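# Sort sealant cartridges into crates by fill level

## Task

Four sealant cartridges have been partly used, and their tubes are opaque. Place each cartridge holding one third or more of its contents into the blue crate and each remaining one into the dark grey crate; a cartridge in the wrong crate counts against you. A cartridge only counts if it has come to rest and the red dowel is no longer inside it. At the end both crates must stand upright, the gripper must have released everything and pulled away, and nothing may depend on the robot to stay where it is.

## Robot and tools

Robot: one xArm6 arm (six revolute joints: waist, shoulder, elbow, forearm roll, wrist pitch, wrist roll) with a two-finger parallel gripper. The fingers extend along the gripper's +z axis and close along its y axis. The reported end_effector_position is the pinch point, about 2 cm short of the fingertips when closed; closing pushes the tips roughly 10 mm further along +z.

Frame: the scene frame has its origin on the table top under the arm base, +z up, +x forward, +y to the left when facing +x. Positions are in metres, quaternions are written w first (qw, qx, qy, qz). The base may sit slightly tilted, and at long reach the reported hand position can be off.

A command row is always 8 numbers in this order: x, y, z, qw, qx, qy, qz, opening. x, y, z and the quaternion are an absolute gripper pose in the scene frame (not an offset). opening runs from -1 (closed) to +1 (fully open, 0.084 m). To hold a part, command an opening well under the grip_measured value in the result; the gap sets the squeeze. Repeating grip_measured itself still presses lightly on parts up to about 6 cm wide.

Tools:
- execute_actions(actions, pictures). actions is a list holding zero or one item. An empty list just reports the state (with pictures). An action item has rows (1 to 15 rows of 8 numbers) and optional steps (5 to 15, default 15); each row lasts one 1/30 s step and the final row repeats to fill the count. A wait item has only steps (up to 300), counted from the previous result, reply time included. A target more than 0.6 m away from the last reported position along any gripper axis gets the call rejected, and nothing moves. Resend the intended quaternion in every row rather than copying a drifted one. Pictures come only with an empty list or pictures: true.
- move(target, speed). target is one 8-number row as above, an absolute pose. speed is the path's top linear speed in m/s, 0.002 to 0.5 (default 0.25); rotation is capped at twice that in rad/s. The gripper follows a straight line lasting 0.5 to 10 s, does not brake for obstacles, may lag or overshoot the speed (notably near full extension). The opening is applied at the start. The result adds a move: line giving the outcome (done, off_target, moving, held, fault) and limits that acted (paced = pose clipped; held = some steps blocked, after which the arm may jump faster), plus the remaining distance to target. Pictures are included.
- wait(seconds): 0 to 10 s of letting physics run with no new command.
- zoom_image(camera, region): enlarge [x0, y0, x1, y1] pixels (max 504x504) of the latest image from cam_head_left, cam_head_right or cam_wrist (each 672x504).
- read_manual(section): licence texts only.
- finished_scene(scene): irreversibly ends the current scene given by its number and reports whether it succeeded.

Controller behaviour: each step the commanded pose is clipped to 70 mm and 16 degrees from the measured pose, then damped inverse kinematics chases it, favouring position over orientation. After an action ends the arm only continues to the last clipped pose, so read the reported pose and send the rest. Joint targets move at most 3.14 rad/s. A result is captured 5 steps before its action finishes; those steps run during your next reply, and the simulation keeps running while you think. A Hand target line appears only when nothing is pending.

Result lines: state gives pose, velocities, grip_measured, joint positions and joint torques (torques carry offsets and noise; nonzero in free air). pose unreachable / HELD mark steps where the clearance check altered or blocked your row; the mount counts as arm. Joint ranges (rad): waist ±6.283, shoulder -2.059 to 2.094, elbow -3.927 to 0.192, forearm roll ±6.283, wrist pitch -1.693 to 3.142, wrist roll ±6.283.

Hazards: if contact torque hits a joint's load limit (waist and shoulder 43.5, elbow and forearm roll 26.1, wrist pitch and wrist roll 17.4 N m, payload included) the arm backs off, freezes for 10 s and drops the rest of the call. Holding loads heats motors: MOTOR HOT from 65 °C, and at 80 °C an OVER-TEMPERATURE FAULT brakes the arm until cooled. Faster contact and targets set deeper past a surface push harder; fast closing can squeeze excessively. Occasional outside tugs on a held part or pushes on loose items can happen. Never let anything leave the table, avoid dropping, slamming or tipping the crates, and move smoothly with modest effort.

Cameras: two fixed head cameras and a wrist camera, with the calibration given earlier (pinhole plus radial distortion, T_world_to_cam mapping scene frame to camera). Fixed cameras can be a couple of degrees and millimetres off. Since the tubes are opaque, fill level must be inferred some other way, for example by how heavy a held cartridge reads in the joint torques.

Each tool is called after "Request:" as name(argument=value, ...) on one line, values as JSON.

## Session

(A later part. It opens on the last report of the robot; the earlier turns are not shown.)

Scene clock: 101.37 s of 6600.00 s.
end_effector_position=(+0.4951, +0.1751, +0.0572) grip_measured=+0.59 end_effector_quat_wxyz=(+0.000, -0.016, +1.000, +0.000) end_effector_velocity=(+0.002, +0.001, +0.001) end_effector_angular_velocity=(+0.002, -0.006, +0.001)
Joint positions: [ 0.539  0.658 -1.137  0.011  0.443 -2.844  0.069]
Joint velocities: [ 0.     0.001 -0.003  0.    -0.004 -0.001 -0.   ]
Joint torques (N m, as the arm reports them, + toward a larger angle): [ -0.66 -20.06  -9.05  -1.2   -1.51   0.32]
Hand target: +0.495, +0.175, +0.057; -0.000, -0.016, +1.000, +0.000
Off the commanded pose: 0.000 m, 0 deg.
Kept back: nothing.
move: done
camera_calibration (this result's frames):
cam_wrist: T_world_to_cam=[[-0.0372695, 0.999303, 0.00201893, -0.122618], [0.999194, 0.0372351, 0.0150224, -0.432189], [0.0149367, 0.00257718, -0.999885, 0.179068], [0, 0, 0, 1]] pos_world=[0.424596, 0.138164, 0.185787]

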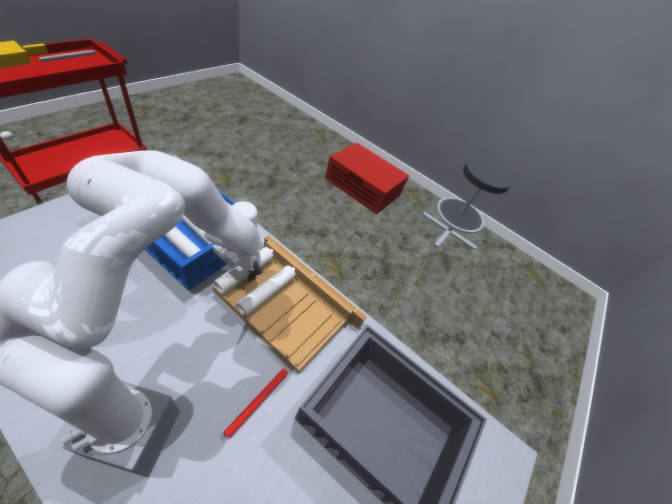

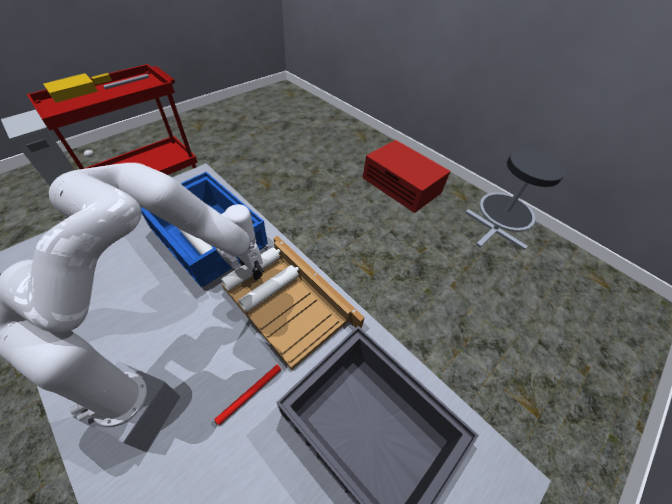

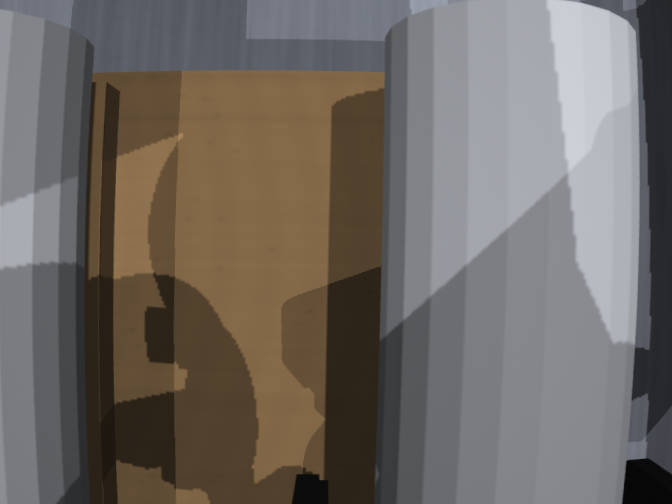

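Request:
execute_actions(actions=[{"rows":[[0.495,0.175,0.057,0,0.0157,-0.99988,0,0.5],[0.495,0.175,0.057,0,0.0157,-0.99988,0,0.4],[0.495,0.175,0.057,0,0.0157,-0.99988,0,0.3],[0.495,0.175,0.057,0,0.0157,-0.99988,0,0.2],[0.495,0.175,0.057,0,0.0157,-0.99988,0,0.1],[0.495,0.175,0.057,0,0.0157,-0.99988,0,0.0],[0.495,0.175,0.057,0,0.0157,-0.99988,0,-0.1],[0.495,0.175,0.057,0,0.0157,-0.99988,0,-0.2],[0.495,0.175,0.057,0,0.0157,-0.99988,0,-0.3],[0.495,0.175,0.057,0,0.0157,-0.99988,0,-0.4]],"steps":13}])

Request:
move(target=[0.488,0.173,0.085,0,0.0157,-0.99988,0,-0.5], speed=0.08)

Scene clock: 101.90 s of 6600.00 s.
end_effector_position=(+0.4951, +0.1748, +0.0572) grip_measured=+0.10 end_effector_quat_wxyz=(-0.000, -0.015, +1.000, -0.000) end_effector_velocity=(-0.000, +0.001, -0.000) end_effector_angular_velocity=(+0.001, -0.000, +0.003)
Joint positions: [ 0.539  0.658 -1.136  0.011  0.444 -2.844  0.048]
Joint velocities: [ 0.001  0.001 -0.001  0.001 -0.001 -0.002 -0.   ]
Joint torques (N m, as the arm reports them, + toward a larger angle): [ -0.44 -19.82  -9.18  -0.93  -1.68   0.27]
Steps of this call (steps 1 to 8: nothing new was sent; steps 9 to 16: the first 8 steps of this action). Readings (end_effector_position):
9: (+0.4951, +0.1750, +0.0570)
10: (+0.4950, +0.1750, +0.0570)
12: (+0.4950, +0.1750, +0.0570)
16: the state above

Scene clock: 102.93 s of 6600.00 s.
end_effector_position=(+0.4878, +0.1729, +0.0847) grip_measured=+0.09 end_effector_quat_wxyz=(-0.000, -0.016, +1.000, -0.000) end_effector_velocity=(-0.001, -0.000, +0.001) end_effector_angular_velocity=(-0.000, +0.002, -0.001)
Joint positions: [ 0.54   0.569 -1.084  0.01   0.482 -2.842  0.048]
Joint velocities: [-0.    -0.003  0.003  0.001  0.002  0.001 -0.   ]
Joint torques (N m, as the arm reports them, + toward a larger angle): [ -0.6  -19.9   -9.76  -1.22  -1.6    0.29]
Hand target: +0.488, +0.173, +0.085; +0.000, -0.016, +1.000, -0.000
Off your previous action's commanded pose: 0.000 m, 0 deg at its last step (step 5 of this call).
Off the commanded pose: 0.000 m, 0 deg.
Kept back: nothing.
move: done
camera_calibration (this result's frames):
cam_wrist: T_world_to_cam=[[-0.0372452, 0.999305, 0.00168808, -0.120822], [0.999208, 0.0372177, 0.0140985, -0.425096], [0.0140259, 0.00221184, -0.999899, 0.207129], [0, 0, 0, 1]] pos_world=[0.417354, 0.136101, 0.213305]

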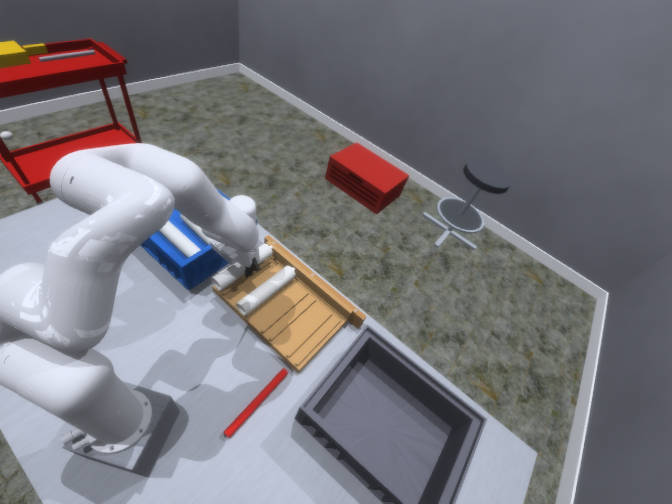

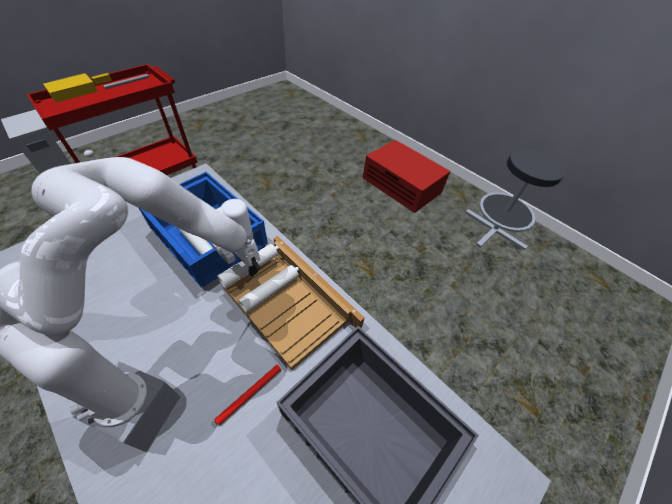

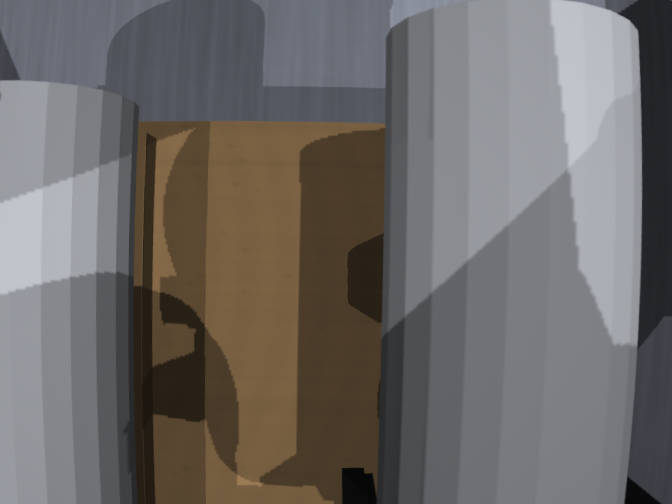

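Request:
move(target=[0.48,0.13,0.18,0,0.0157,-0.99988,0,-0.5], speed=0.3)

Request:
move(target=[0.49,-0.42,0.18,0,0.7071,0.7071,0,-0.5], speed=0.35)

Scene clock: 104.17 s of 6600.00 s.
end_effector_position=(+0.4794, +0.1300, +0.1794) grip_measured=+0.09 end_effector_quat_wxyz=(-0.001, -0.016, +1.000, -0.000) end_effector_velocity=(+0.003, -0.000, +0.005) end_effector_angular_velocity=(+0.003, -0.009, -0.002)
Joint positions: [ 0.461  0.286 -0.982  0.012  0.664 -2.921  0.048]
Joint velocities: [-0.002 -0.01  -0.003  0.001  0.003 -0.001 -0.   ]
Joint torques (N m, as the arm reports them, + toward a larger angle): [ -0.68 -17.83 -11.14  -1.39  -1.59   0.37]
Hand target: +0.480, +0.130, +0.180; +0.000, -0.016, +1.000, -0.000
Off the commanded pose: 0.001 m, 0 deg.
Kept back: nothing.
move: done
camera_calibration (this result's frames):
cam_wrist: T_world_to_cam=[[-0.0374468, 0.999298, 0.00131545, -0.0781776], [0.99921, 0.0374259, 0.0133446, -0.416325], [0.013286, 0.00181412, -0.99991, 0.302455], [0, 0, 0, 1]] pos_world=[0.409051, 0.0931554, 0.308086]

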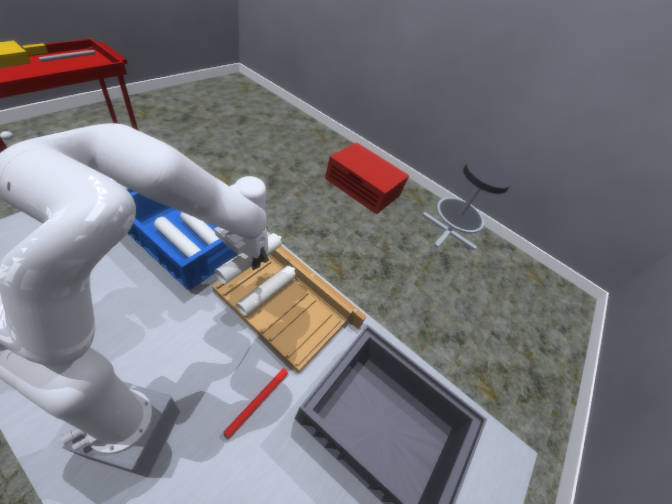

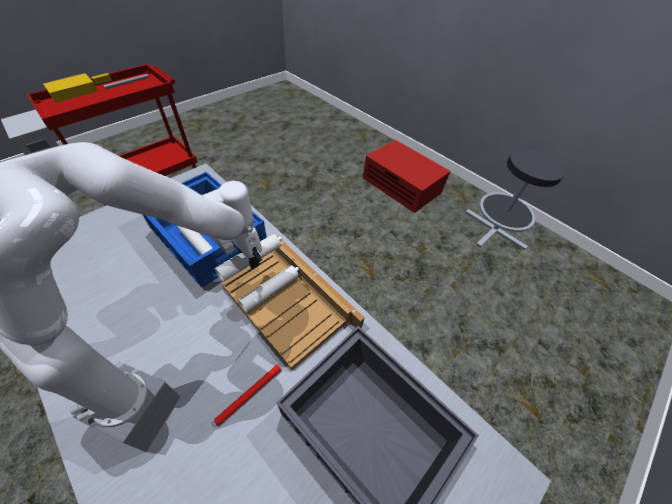

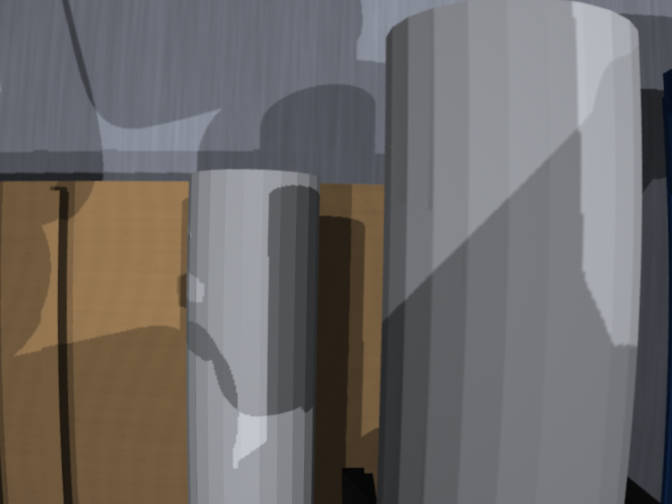

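Scene clock: 107.00 s of 6600.00 s.
end_effector_position=(+0.4880, -0.4205, +0.1803) grip_measured=+0.09 end_effector_quat_wxyz=(+0.001, +0.707, +0.707, -0.001) end_effector_velocity=(-0.001, -0.004, +0.000) end_effector_angular_velocity=(+0.000, +0.003, -0.005)
Joint positions: [-0.523  0.773 -1.749  0.037  0.963 -2.316  0.048]
Joint velocities: [-0.005  0.009 -0.016 -0.002  0.01   0.002 -0.   ]
Joint torques (N m, as the arm reports them, + toward a larger angle): [ -1.9  -24.6  -13.1   -1.22  -1.67   0.3 ]
Hand target: +0.488, -0.421, +0.180; +0.000, +0.707, +0.707, -0.001
Off the commanded pose: 0.002 m, 0 deg.
Kept back: nothing.
move: done
camera_calibration (this result's frames):
cam_wrist: T_world_to_cam=[[0.999976, 0.00676454, 0.00135834, -0.451382], [0.00674071, -0.999835, 0.0168401, -0.356796], [0.00147203, -0.0168305, -0.999857, 0.302214], [0, 0, 0, 1]] pos_world=[0.453332, -0.348598, 0.308792]

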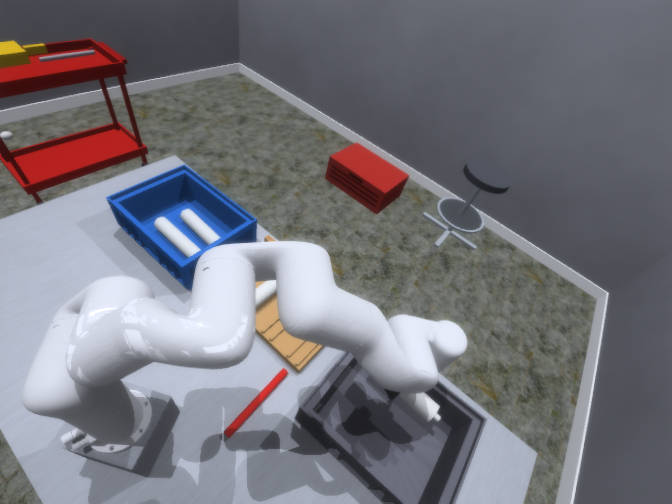

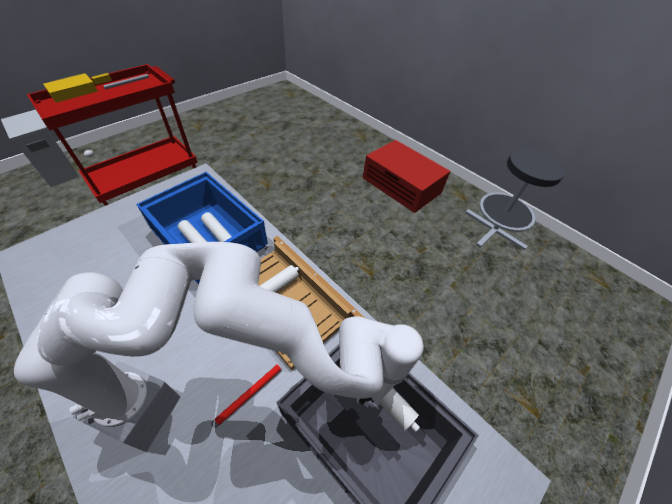

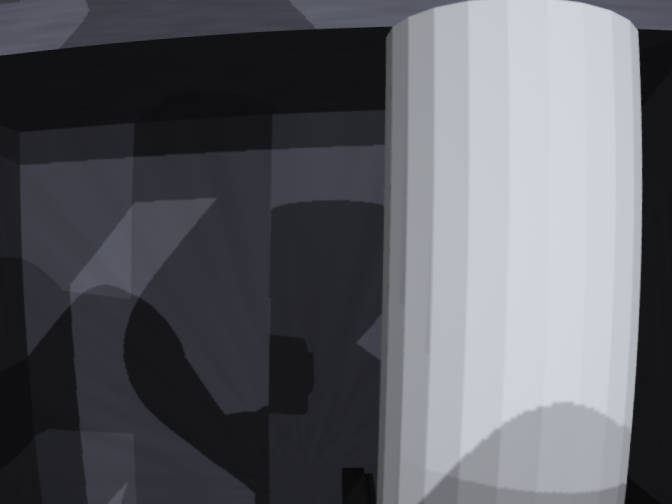

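Request:
move(target=[0.48,-0.455,0.17,0,0.7071,0.7071,0,-0.5], speed=0.15)

Request:
move(target=[0.48,-0.455,0.056,0,0.7071,0.7071,0,-0.5], speed=0.25)

Scene clock: 108.23 s of 6600.00 s.
end_effector_position=(+0.4801, -0.4547, +0.1703) grip_measured=+0.09 end_effector_quat_wxyz=(+0.000, +0.707, +0.707, -0.000) end_effector_velocity=(-0.000, -0.001, +0.000) end_effector_angular_velocity=(+0.002, +0.002, +0.003)
Joint positions: [-0.571  0.861 -1.871  0.039  0.999 -2.363  0.048]
Joint velocities: [-0.002  0.005 -0.009 -0.     0.007 -0.005 -0.   ]
Joint torques (N m, as the arm reports them, + toward a larger angle): [ -1.52 -25.52 -12.83  -1.13  -1.63   0.37]
Hand target: +0.480, -0.455, +0.170; -0.000, +0.707, +0.707, -0.000
Off the commanded pose: 0.000 m, 0 deg.
Kept back: nothing.
move: done
camera_calibration (this result's frames):
cam_wrist: T_world_to_cam=[[0.999978, 0.00621371, 0.0021634, -0.443654], [0.00618033, -0.999867, 0.0151103, -0.390285], [0.002257, -0.0150966, -0.999883, 0.292016], [0, 0, 0, 1]] pos_world=[0.445397, -0.383068, 0.298839]

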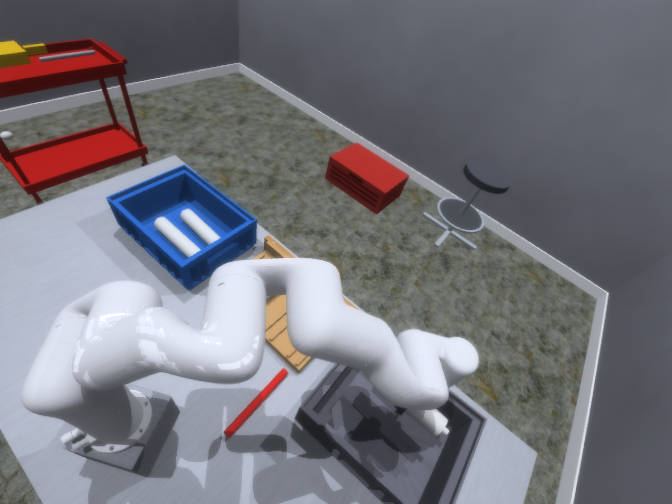

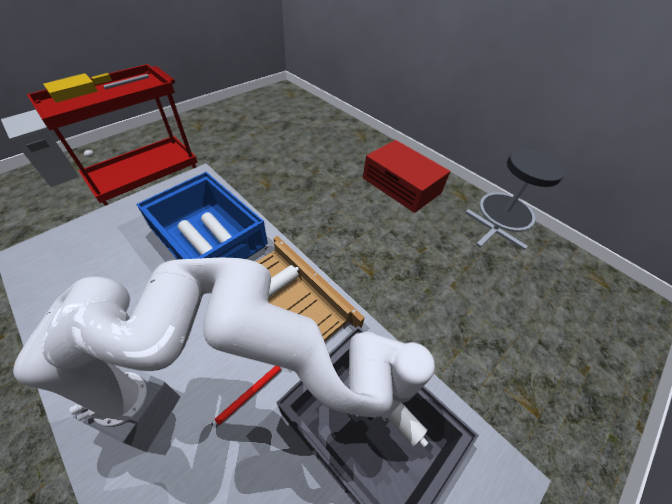

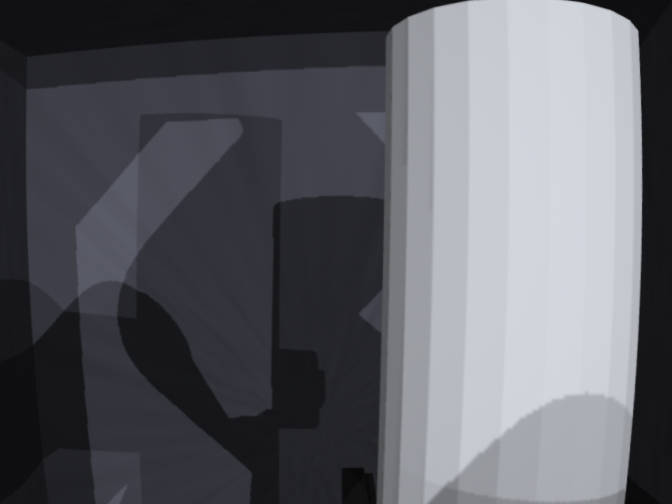

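Scene clock: 109.23 s of 6600.00 s.
end_effector_position=(+0.4805, -0.4554, +0.0568) grip_measured=+0.09 end_effector_quat_wxyz=(+0.001, +0.707, +0.707, +0.000) end_effector_velocity=(-0.005, +0.005, -0.011) end_effector_angular_velocity=(+0.014, +0.014, +0.000)
Joint positions: [-0.564  1.086 -1.928  0.045  0.829 -2.365  0.048]
Joint velocities: [ 0.001  0.014  0.005  0.     0.001 -0.     0.   ]
Joint torques (N m, as the arm reports them, + toward a larger angle): [ -1.46 -26.33 -12.27  -1.42  -1.59   0.3 ]
Hand target: +0.480, -0.455, +0.056; +0.000, +0.707, +0.707, +0.000
Off the commanded pose: 0.001 m, 0 deg.
Kept back: nothing.
move: done
camera_calibration (this result's frames):
cam_wrist: T_world_to_cam=[[0.999978, 0.00597898, 0.00298486, -0.443931], [0.00593158, -0.99986, 0.0156462, -0.389148], [0.00307799, -0.0156281, -0.999873, 0.177907], [0, 0, 0, 1]] pos_world=[0.445681, -0.383659, 0.185298]

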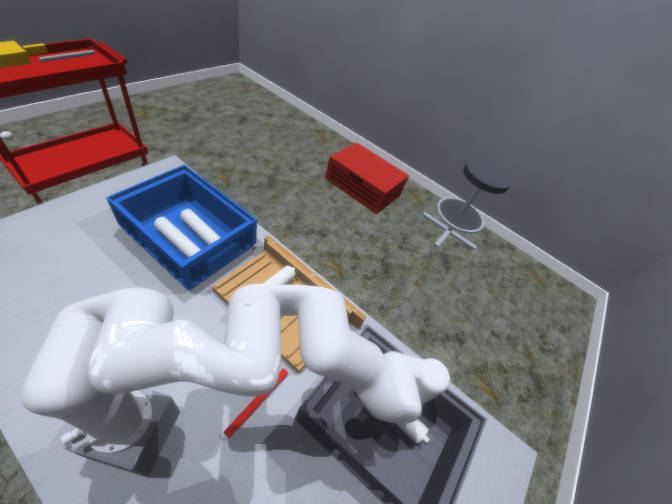

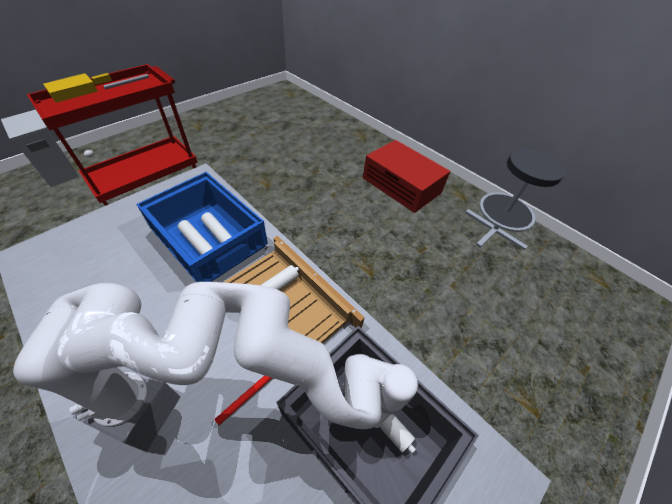

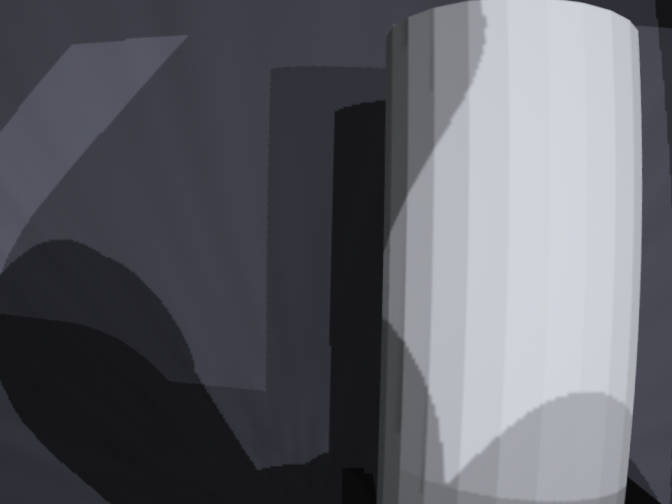

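Request:
move(target=[0.48,-0.455,0.042,0,0.7071,0.7071,0,-0.5], speed=0.04)

Scene clock: 110.23 s of 6600.00 s.
end_effector_position=(+0.4801, -0.4551, +0.0422) grip_measured=+0.09 end_effector_quat_wxyz=(+0.000, +0.707, +0.707, +0.000) end_effector_velocity=(+0.002, -0.002, +0.003) end_effector_angular_velocity=(-0.006, -0.005, +0.002)
Joint positions: [-0.564  1.121 -1.946  0.045  0.814 -2.365  0.048]
Joint velocities: [ 0.    -0.001 -0.006 -0.001 -0.001 -0.001 -0.   ]
Joint torques (N m, as the arm reports them, + toward a larger angle): [ -1.55 -25.98 -11.99  -1.25  -1.47   0.38]
Hand target: +0.480, -0.455, +0.042; +0.000, +0.707, +0.707, +0.000
Off the commanded pose: 0.000 m, 0 deg.
Kept back: nothing.
move: done
camera_calibration (this result's frames):
cam_wrist: T_world_to_cam=[[0.999981, 0.00587632, 0.00211199, -0.443514], [0.00584423, -0.999872, 0.0148948, -0.388519], [0.00219925, -0.0148822, -0.999887, 0.164085], [0, 0, 0, 1]] pos_world=[0.445416, -0.383421, 0.17079]

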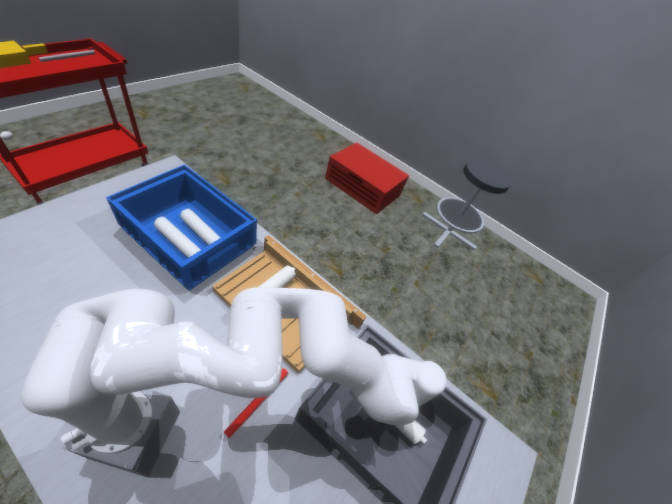

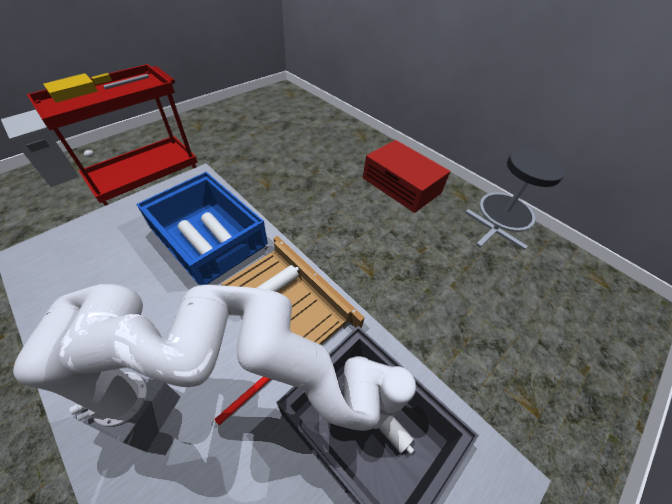

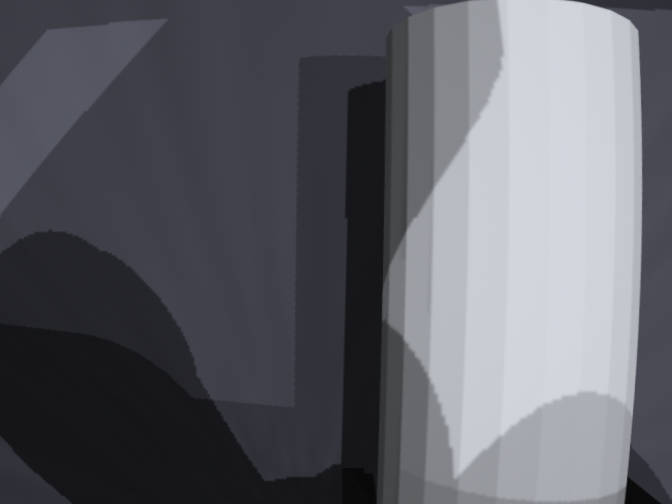

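Request:
execute_actions(actions=[{"rows":[[0.48,-0.455,0.040,0,0.7071,0.7071,0,-0.5],[0.48,-0.455,0.040,0,0.7071,0.7071,0,-0.5],[0.48,-0.455,0.040,0,0.7071,0.7071,0,-0.4],[0.48,-0.455,0.040,0,0.7071,0.7071,0,-0.2],[0.48,-0.455,0.040,0,0.7071,0.7071,0,0.0],[0.48,-0.455,0.040,0,0.7071,0.7071,0,0.1],[0.48,-0.455,0.041,0,0.7071,0.7071,0,0.2],[0.48,-0.455,0.041,0,0.7071,0.7071,0,0.3],[0.48,-0.455,0.041,0,0.7071,0.7071,0,0.45],[0.48,-0.455,0.041,0,0.7071,0.7071,0,0.6],[0.48,-0.455,0.041,0,0.7071,0.7071,0,0.7]],"steps":15}])

Request:
move(target=[0.48,-0.43,0.18,0,0.7071,0.7071,0,0.7], speed=0.3)

Request:
move(target=[0.495,0.063,0.15,0,0.0157,-0.99988,0,1], speed=0.4)

Scene clock: 110.80 s of 6600.00 s.
end_effector_position=(+0.4800, -0.4550, +0.0407) grip_measured=+0.47 end_effector_quat_wxyz=(-0.000, +0.707, +0.707, -0.000) end_effector_velocity=(+0.001, -0.001, +0.005) end_effector_angular_velocity=(-0.003, -0.002, -0.000)
Joint positions: [-0.563  1.124 -1.948  0.045  0.813 -2.365  0.064]
Joint velocities: [ 0.    -0.01   0.004 -0.     0.003  0.001  0.174]
Joint torques (N m, as the arm reports them, + toward a larger angle): [ -1.58 -26.05 -11.84  -1.14  -1.53   0.22]
Steps of this call (steps 1 to 7: nothing new was sent; steps 8 to 17: the first 10 steps of this action). Readings (end_effector_position):
8: (+0.4800, -0.4550, +0.0420)
9: (+0.4802, -0.4552, +0.0418)
11: (+0.4801, -0.4551, +0.0408)
15: (+0.4801, -0.4551, +0.0406)
17: the state above

Scene clock: 112.13 s of 6600.00 s.
end_effector_position=(+0.4795, -0.4296, +0.1787) grip_measured=+0.70 end_effector_quat_wxyz=(-0.001, +0.707, +0.707, -0.000) end_effector_velocity=(+0.005, -0.004, +0.013) end_effector_angular_velocity=(-0.015, -0.016, +0.000)
Joint positions: [-0.543  0.778 -1.753  0.04   0.966 -2.336  0.073]
Joint velocities: [-0.    -0.016 -0.008 -0.     0.002  0.     0.   ]
Joint torques (N m, as the arm reports them, + toward a larger angle): [ -1.51 -23.9  -12.57  -1.17  -1.49   0.19]
Hand target: +0.480, -0.430, +0.180; +0.000, +0.707, +0.707, -0.000
Off your previous action's commanded pose: 0.000 m, 0 deg at its last step (step 5 of this call).
Off the commanded pose: 0.001 m, 0 deg.
Kept back: nothing.
move: done
camera_calibration (this result's frames):
cam_wrist: T_world_to_cam=[[0.999984, 0.00560798, 0.000250524, -0.443144], [0.00560419, -0.999897, 0.0131995, -0.364696], [0.000324521, -0.0131979, -0.999913, 0.302585], [0, 0, 0, 1]] pos_world=[0.445082, -0.358179, 0.307484]

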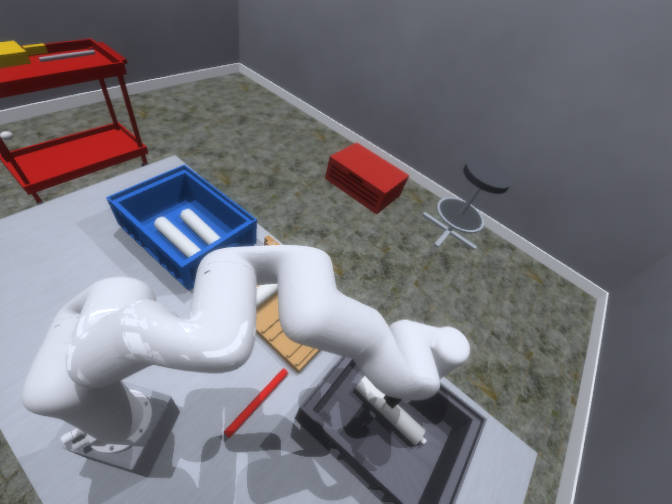

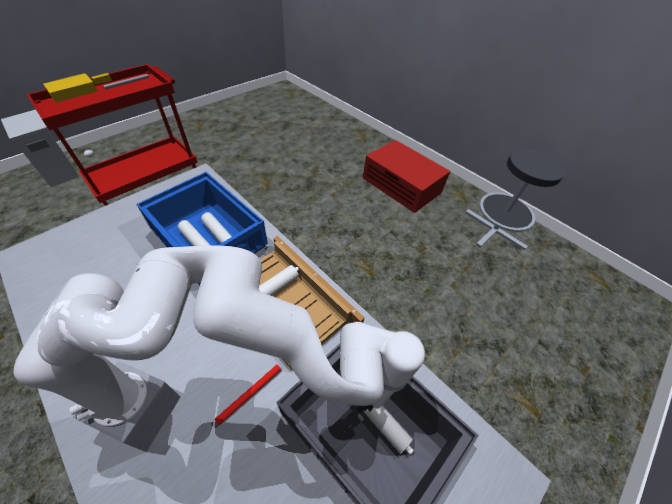

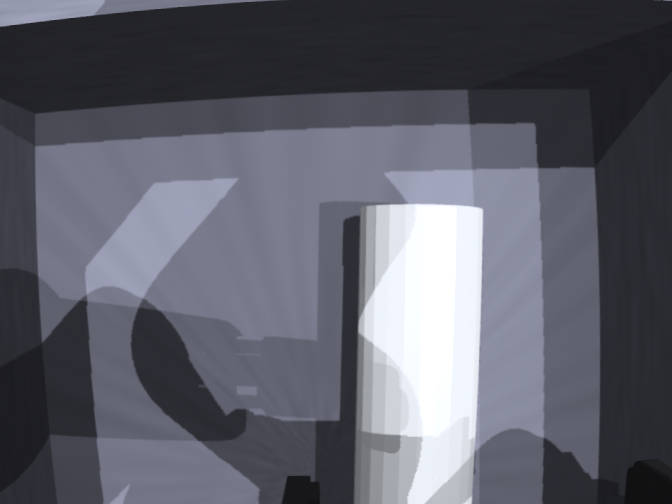

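Scene clock: 114.63 s of 6600.00 s.
end_effector_position=(+0.4971, +0.0631, +0.1498) grip_measured=+1.00 end_effector_quat_wxyz=(+0.000, -0.015, +1.000, +0.001) end_effector_velocity=(+0.000, +0.004, -0.000) end_effector_angular_velocity=(+0.002, -0.002, +0.007)
Joint positions: [ 0.322  0.367 -0.995  0.024  0.594 -3.07   0.084]
Joint velocities: [ 0.007  0.002 -0.002  0.002 -0.002 -0.002  0.   ]
Joint torques (N m, as the arm reports them, + toward a larger angle): [ -0.59 -18.   -10.2   -1.09  -1.57   0.32]
Hand target: +0.497, +0.064, +0.150; +0.000, -0.016, +1.000, +0.001
Off the commanded pose: 0.002 m, 0 deg.
Kept back: nothing.
move: done
camera_calibration (this result's frames):
cam_wrist: T_world_to_cam=[[-0.0358854, 0.99935, 0.0034871, -0.0117728], [0.999235, 0.0358266, 0.0156843, -0.431442], [0.0155492, 0.00404727, -0.999871, 0.271517], [0, 0, 0, 1]] pos_world=[0.426468, 0.0261234, 0.278289]

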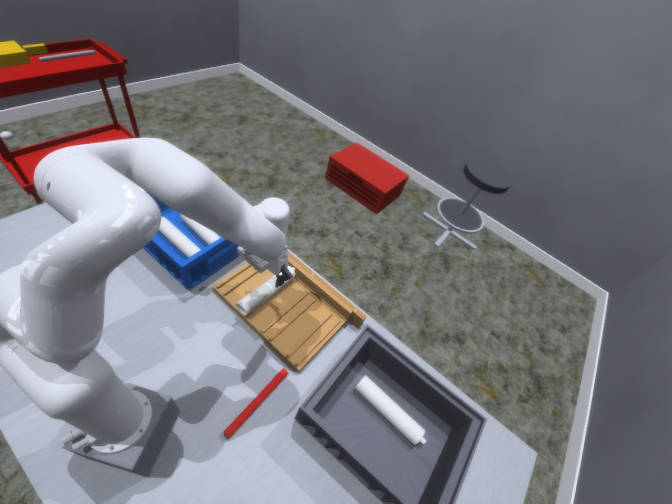

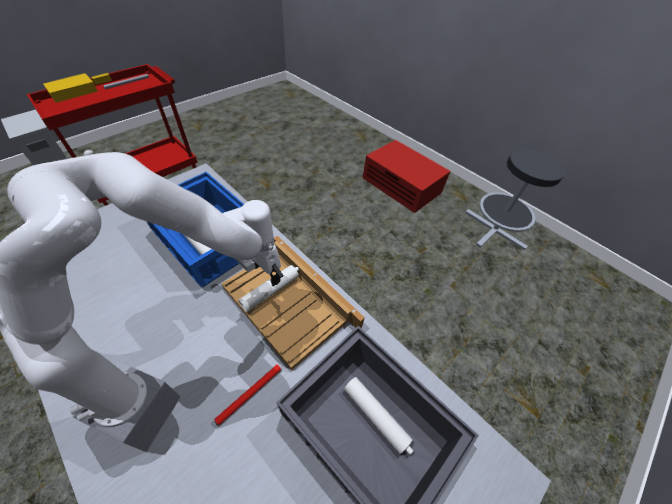

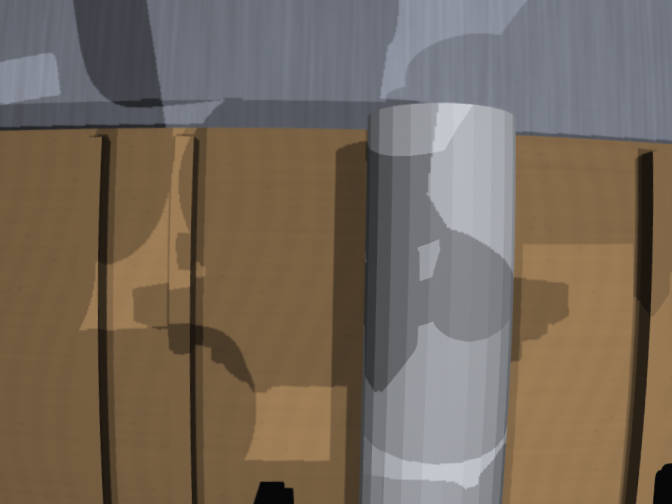

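Request:
move(target=[0.495,0.064,0.072,0,0.0157,-0.99988,0,1], speed=0.25)

Request:
move(target=[0.495,0.064,0.057,0,0.0157,-0.99988,0,0.7], speed=0.06)

Request:
execute_actions(actions=[{"rows":[[0.495,0.064,0.057,0,0.0157,-0.99988,0,0.55],[0.495,0.064,0.057,0,0.0157,-0.99988,0,0.4],[0.495,0.064,0.057,0,0.0157,-0.99988,0,0.3],[0.495,0.064,0.057,0,0.0157,-0.99988,0,0.2],[0.495,0.064,0.057,0,0.0157,-0.99988,0,0.1],[0.495,0.064,0.057,0,0.0157,-0.99988,0,0.0],[0.495,0.064,0.057,0,0.0157,-0.99988,0,-0.1],[0.495,0.064,0.057,0,0.0157,-0.99988,0,-0.2],[0.495,0.064,0.057,0,0.0157,-0.99988,0,-0.3],[0.495,0.064,0.057,0,0.0157,-0.99988,0,-0.4]],"steps":13}])

Request:
move(target=[0.488,0.064,0.085,0,0.0157,-0.99988,0,-0.5], speed=0.08)

Scene clock: 115.90 s of 6600.00 s.
end_effector_position=(+0.4955, +0.0641, +0.0724) grip_measured=+1.00 end_effector_quat_wxyz=(+0.001, -0.016, +1.000, +0.000) end_effector_velocity=(-0.003, -0.000, -0.004) end_effector_angular_velocity=(-0.001, +0.009, +0.000)
Joint positions: [ 0.328  0.565 -1.017  0.03   0.419 -3.072  0.084]
Joint velocities: [ 0.     0.007  0.002 -0.     0.    -0.    -0.   ]
Joint torques (N m, as the arm reports them, + toward a larger angle): [ -0.85 -18.86  -8.88  -1.05  -1.58   0.19]
Hand target: +0.495, +0.064, +0.072; -0.000, -0.016, +1.000, +0.000
Off the commanded pose: 0.001 m, 0 deg.
Kept back: nothing.
move: done
camera_calibration (this result's frames):
cam_wrist: T_world_to_cam=[[-0.037319, 0.999301, 0.00210525, -0.0117333], [0.999181, 0.0372814, 0.0157446, -0.428674], [0.0156551, 0.0026911, -0.999874, 0.194174], [0, 0, 0, 1]] pos_world=[0.424845, 0.0271841, 0.200924]

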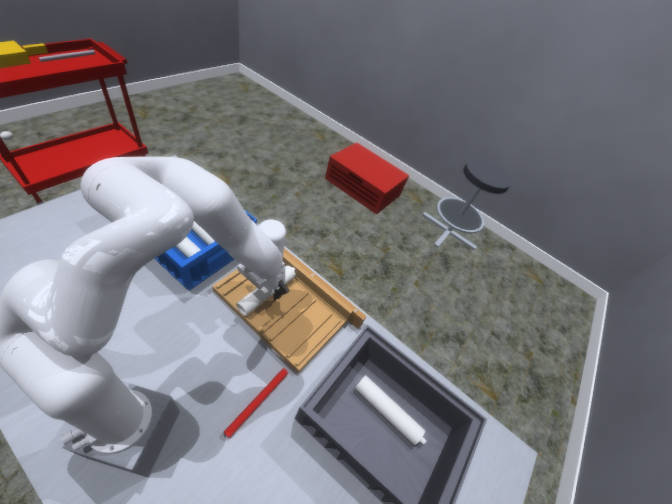

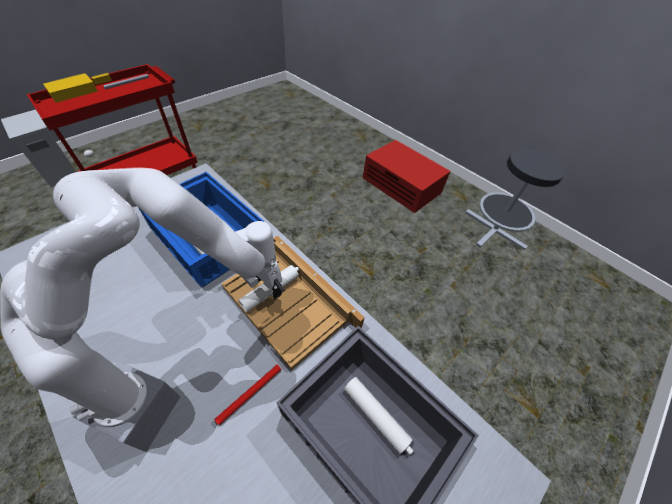

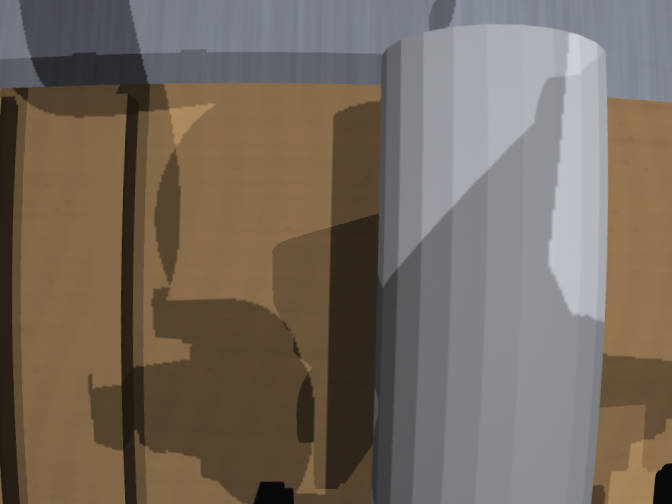

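Scene clock: 116.67 s of 6600.00 s.
end_effector_position=(+0.4951, +0.0640, +0.0572) grip_measured=+0.70 end_effector_quat_wxyz=(+0.000, -0.016, +1.000, +0.000) end_effector_velocity=(+0.002, +0.000, +0.000) end_effector_angular_velocity=(+0.001, -0.004, -0.000)
Joint positions: [ 0.328  0.608 -1.029  0.032  0.389 -3.073  0.073]
Joint velocities: [-0.     0.001 -0.003  0.002 -0.002 -0.001  0.   ]
Joint torques (N m, as the arm reports them, + toward a larger angle): [ -0.93 -19.18  -8.53  -1.07  -1.59   0.38]
Hand target: +0.495, +0.064, +0.057; -0.000, -0.016, +1.000, +0.000
Off the commanded pose: 0.000 m, 0 deg.
Kept back: nothing.
move: done
camera_calibration (this result's frames):
cam_wrist: T_world_to_cam=[[-0.0372685, 0.999303, 0.00194352, -0.0116587], [0.999194, 0.0372352, 0.0150059, -0.428048], [0.0149231, 0.0025012, -0.999886, 0.179324], [0, 0, 0, 1]] pos_world=[0.424592, 0.0271405, 0.18575]

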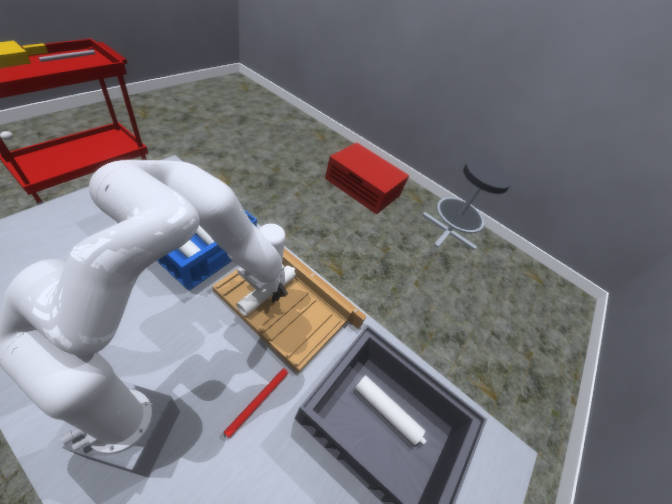

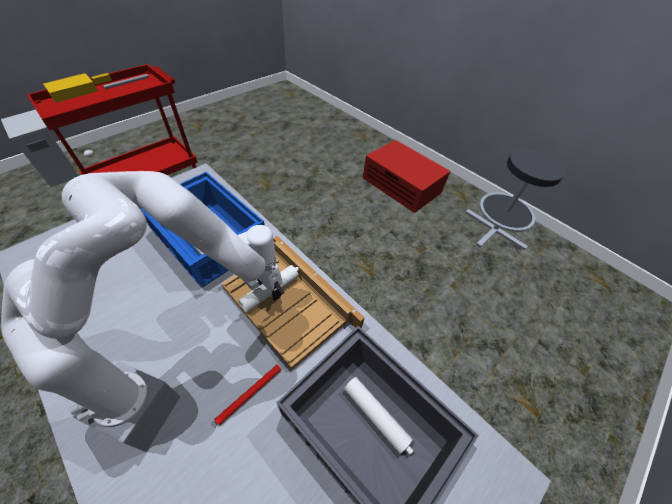

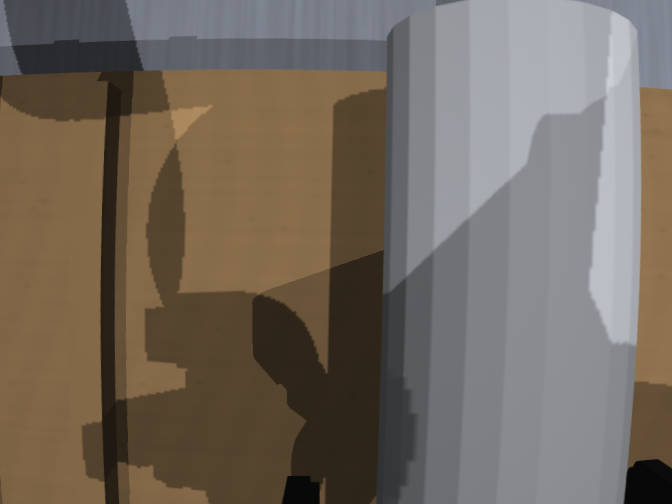

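Scene clock: 116.93 s of 6600.00 s.
end_effector_position=(+0.4951, +0.0639, +0.0572) grip_measured=+0.10 end_effector_quat_wxyz=(+0.000, -0.016, +1.000, +0.000) end_effector_velocity=(-0.000, +0.000, -0.000) end_effector_angular_velocity=(+0.000, +0.001, +0.001)
Joint positions: [ 0.328  0.608 -1.029  0.032  0.389 -3.073  0.048]
Joint velocities: [ 0.001  0.001 -0.     0.001  0.    -0.001  0.   ]
Joint torques (N m, as the arm reports them, + toward a larger angle): [ -0.71 -18.61  -8.61  -1.29  -1.54   0.23]
Steps of this call (steps 1 to 8: the first 8 steps of this action). Readings (end_effector_position):
1: (+0.4952, +0.0640, +0.0572)
2: (+0.4952, +0.0640, +0.0572)
4: (+0.4951, +0.0640, +0.0571)
8: the state above

Scene clock: 117.97 s of 6600.00 s.
end_effector_position=(+0.4878, +0.0640, +0.0847) grip_measured=+0.10 end_effector_quat_wxyz=(-0.000, -0.016, +1.000, -0.000) end_effector_velocity=(-0.000, +0.000, +0.001) end_effector_angular_velocity=(-0.000, -0.000, -0.002)
Joint positions: [ 0.329  0.515 -0.979  0.029  0.432 -3.069  0.048]
Joint velocities: [ 0.001 -0.004  0.002 -0.     0.002  0.003  0.   ]
Joint torques (N m, as the arm reports them, + toward a larger angle): [ -0.84 -19.27  -9.38  -1.33  -1.76   0.31]
Hand target: +0.488, +0.064, +0.085; +0.000, -0.016, +1.000, -0.000
Off your previous action's commanded pose: 0.000 m, 0 deg at its last step (step 5 of this call).
Off the commanded pose: 0.000 m, 0 deg.
Kept back: nothing.
move: done
camera_calibration (this result's frames):
cam_wrist: T_world_to_cam=[[-0.0372348, 0.999305, 0.00181763, -0.0119517], [0.999208, 0.0372055, 0.0140942, -0.42104], [0.0140168, 0.00234098, -0.999899, 0.207391], [0, 0, 0, 1]] pos_world=[0.417355, 0.0271229, 0.213326]

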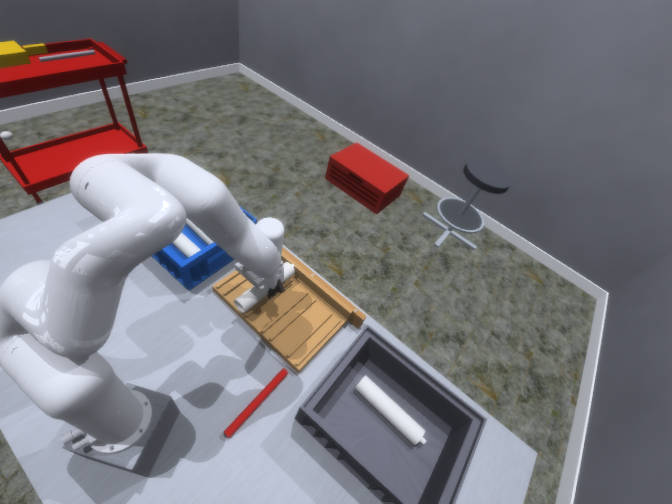

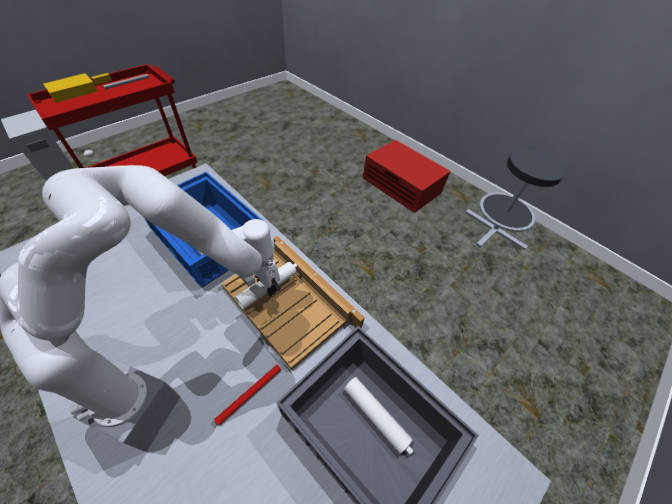

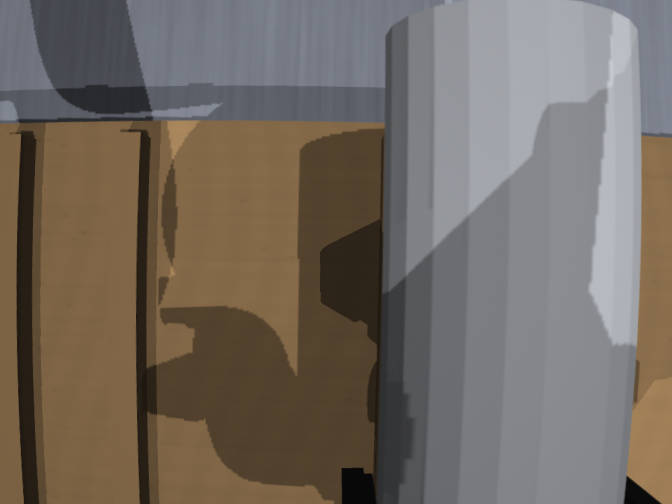

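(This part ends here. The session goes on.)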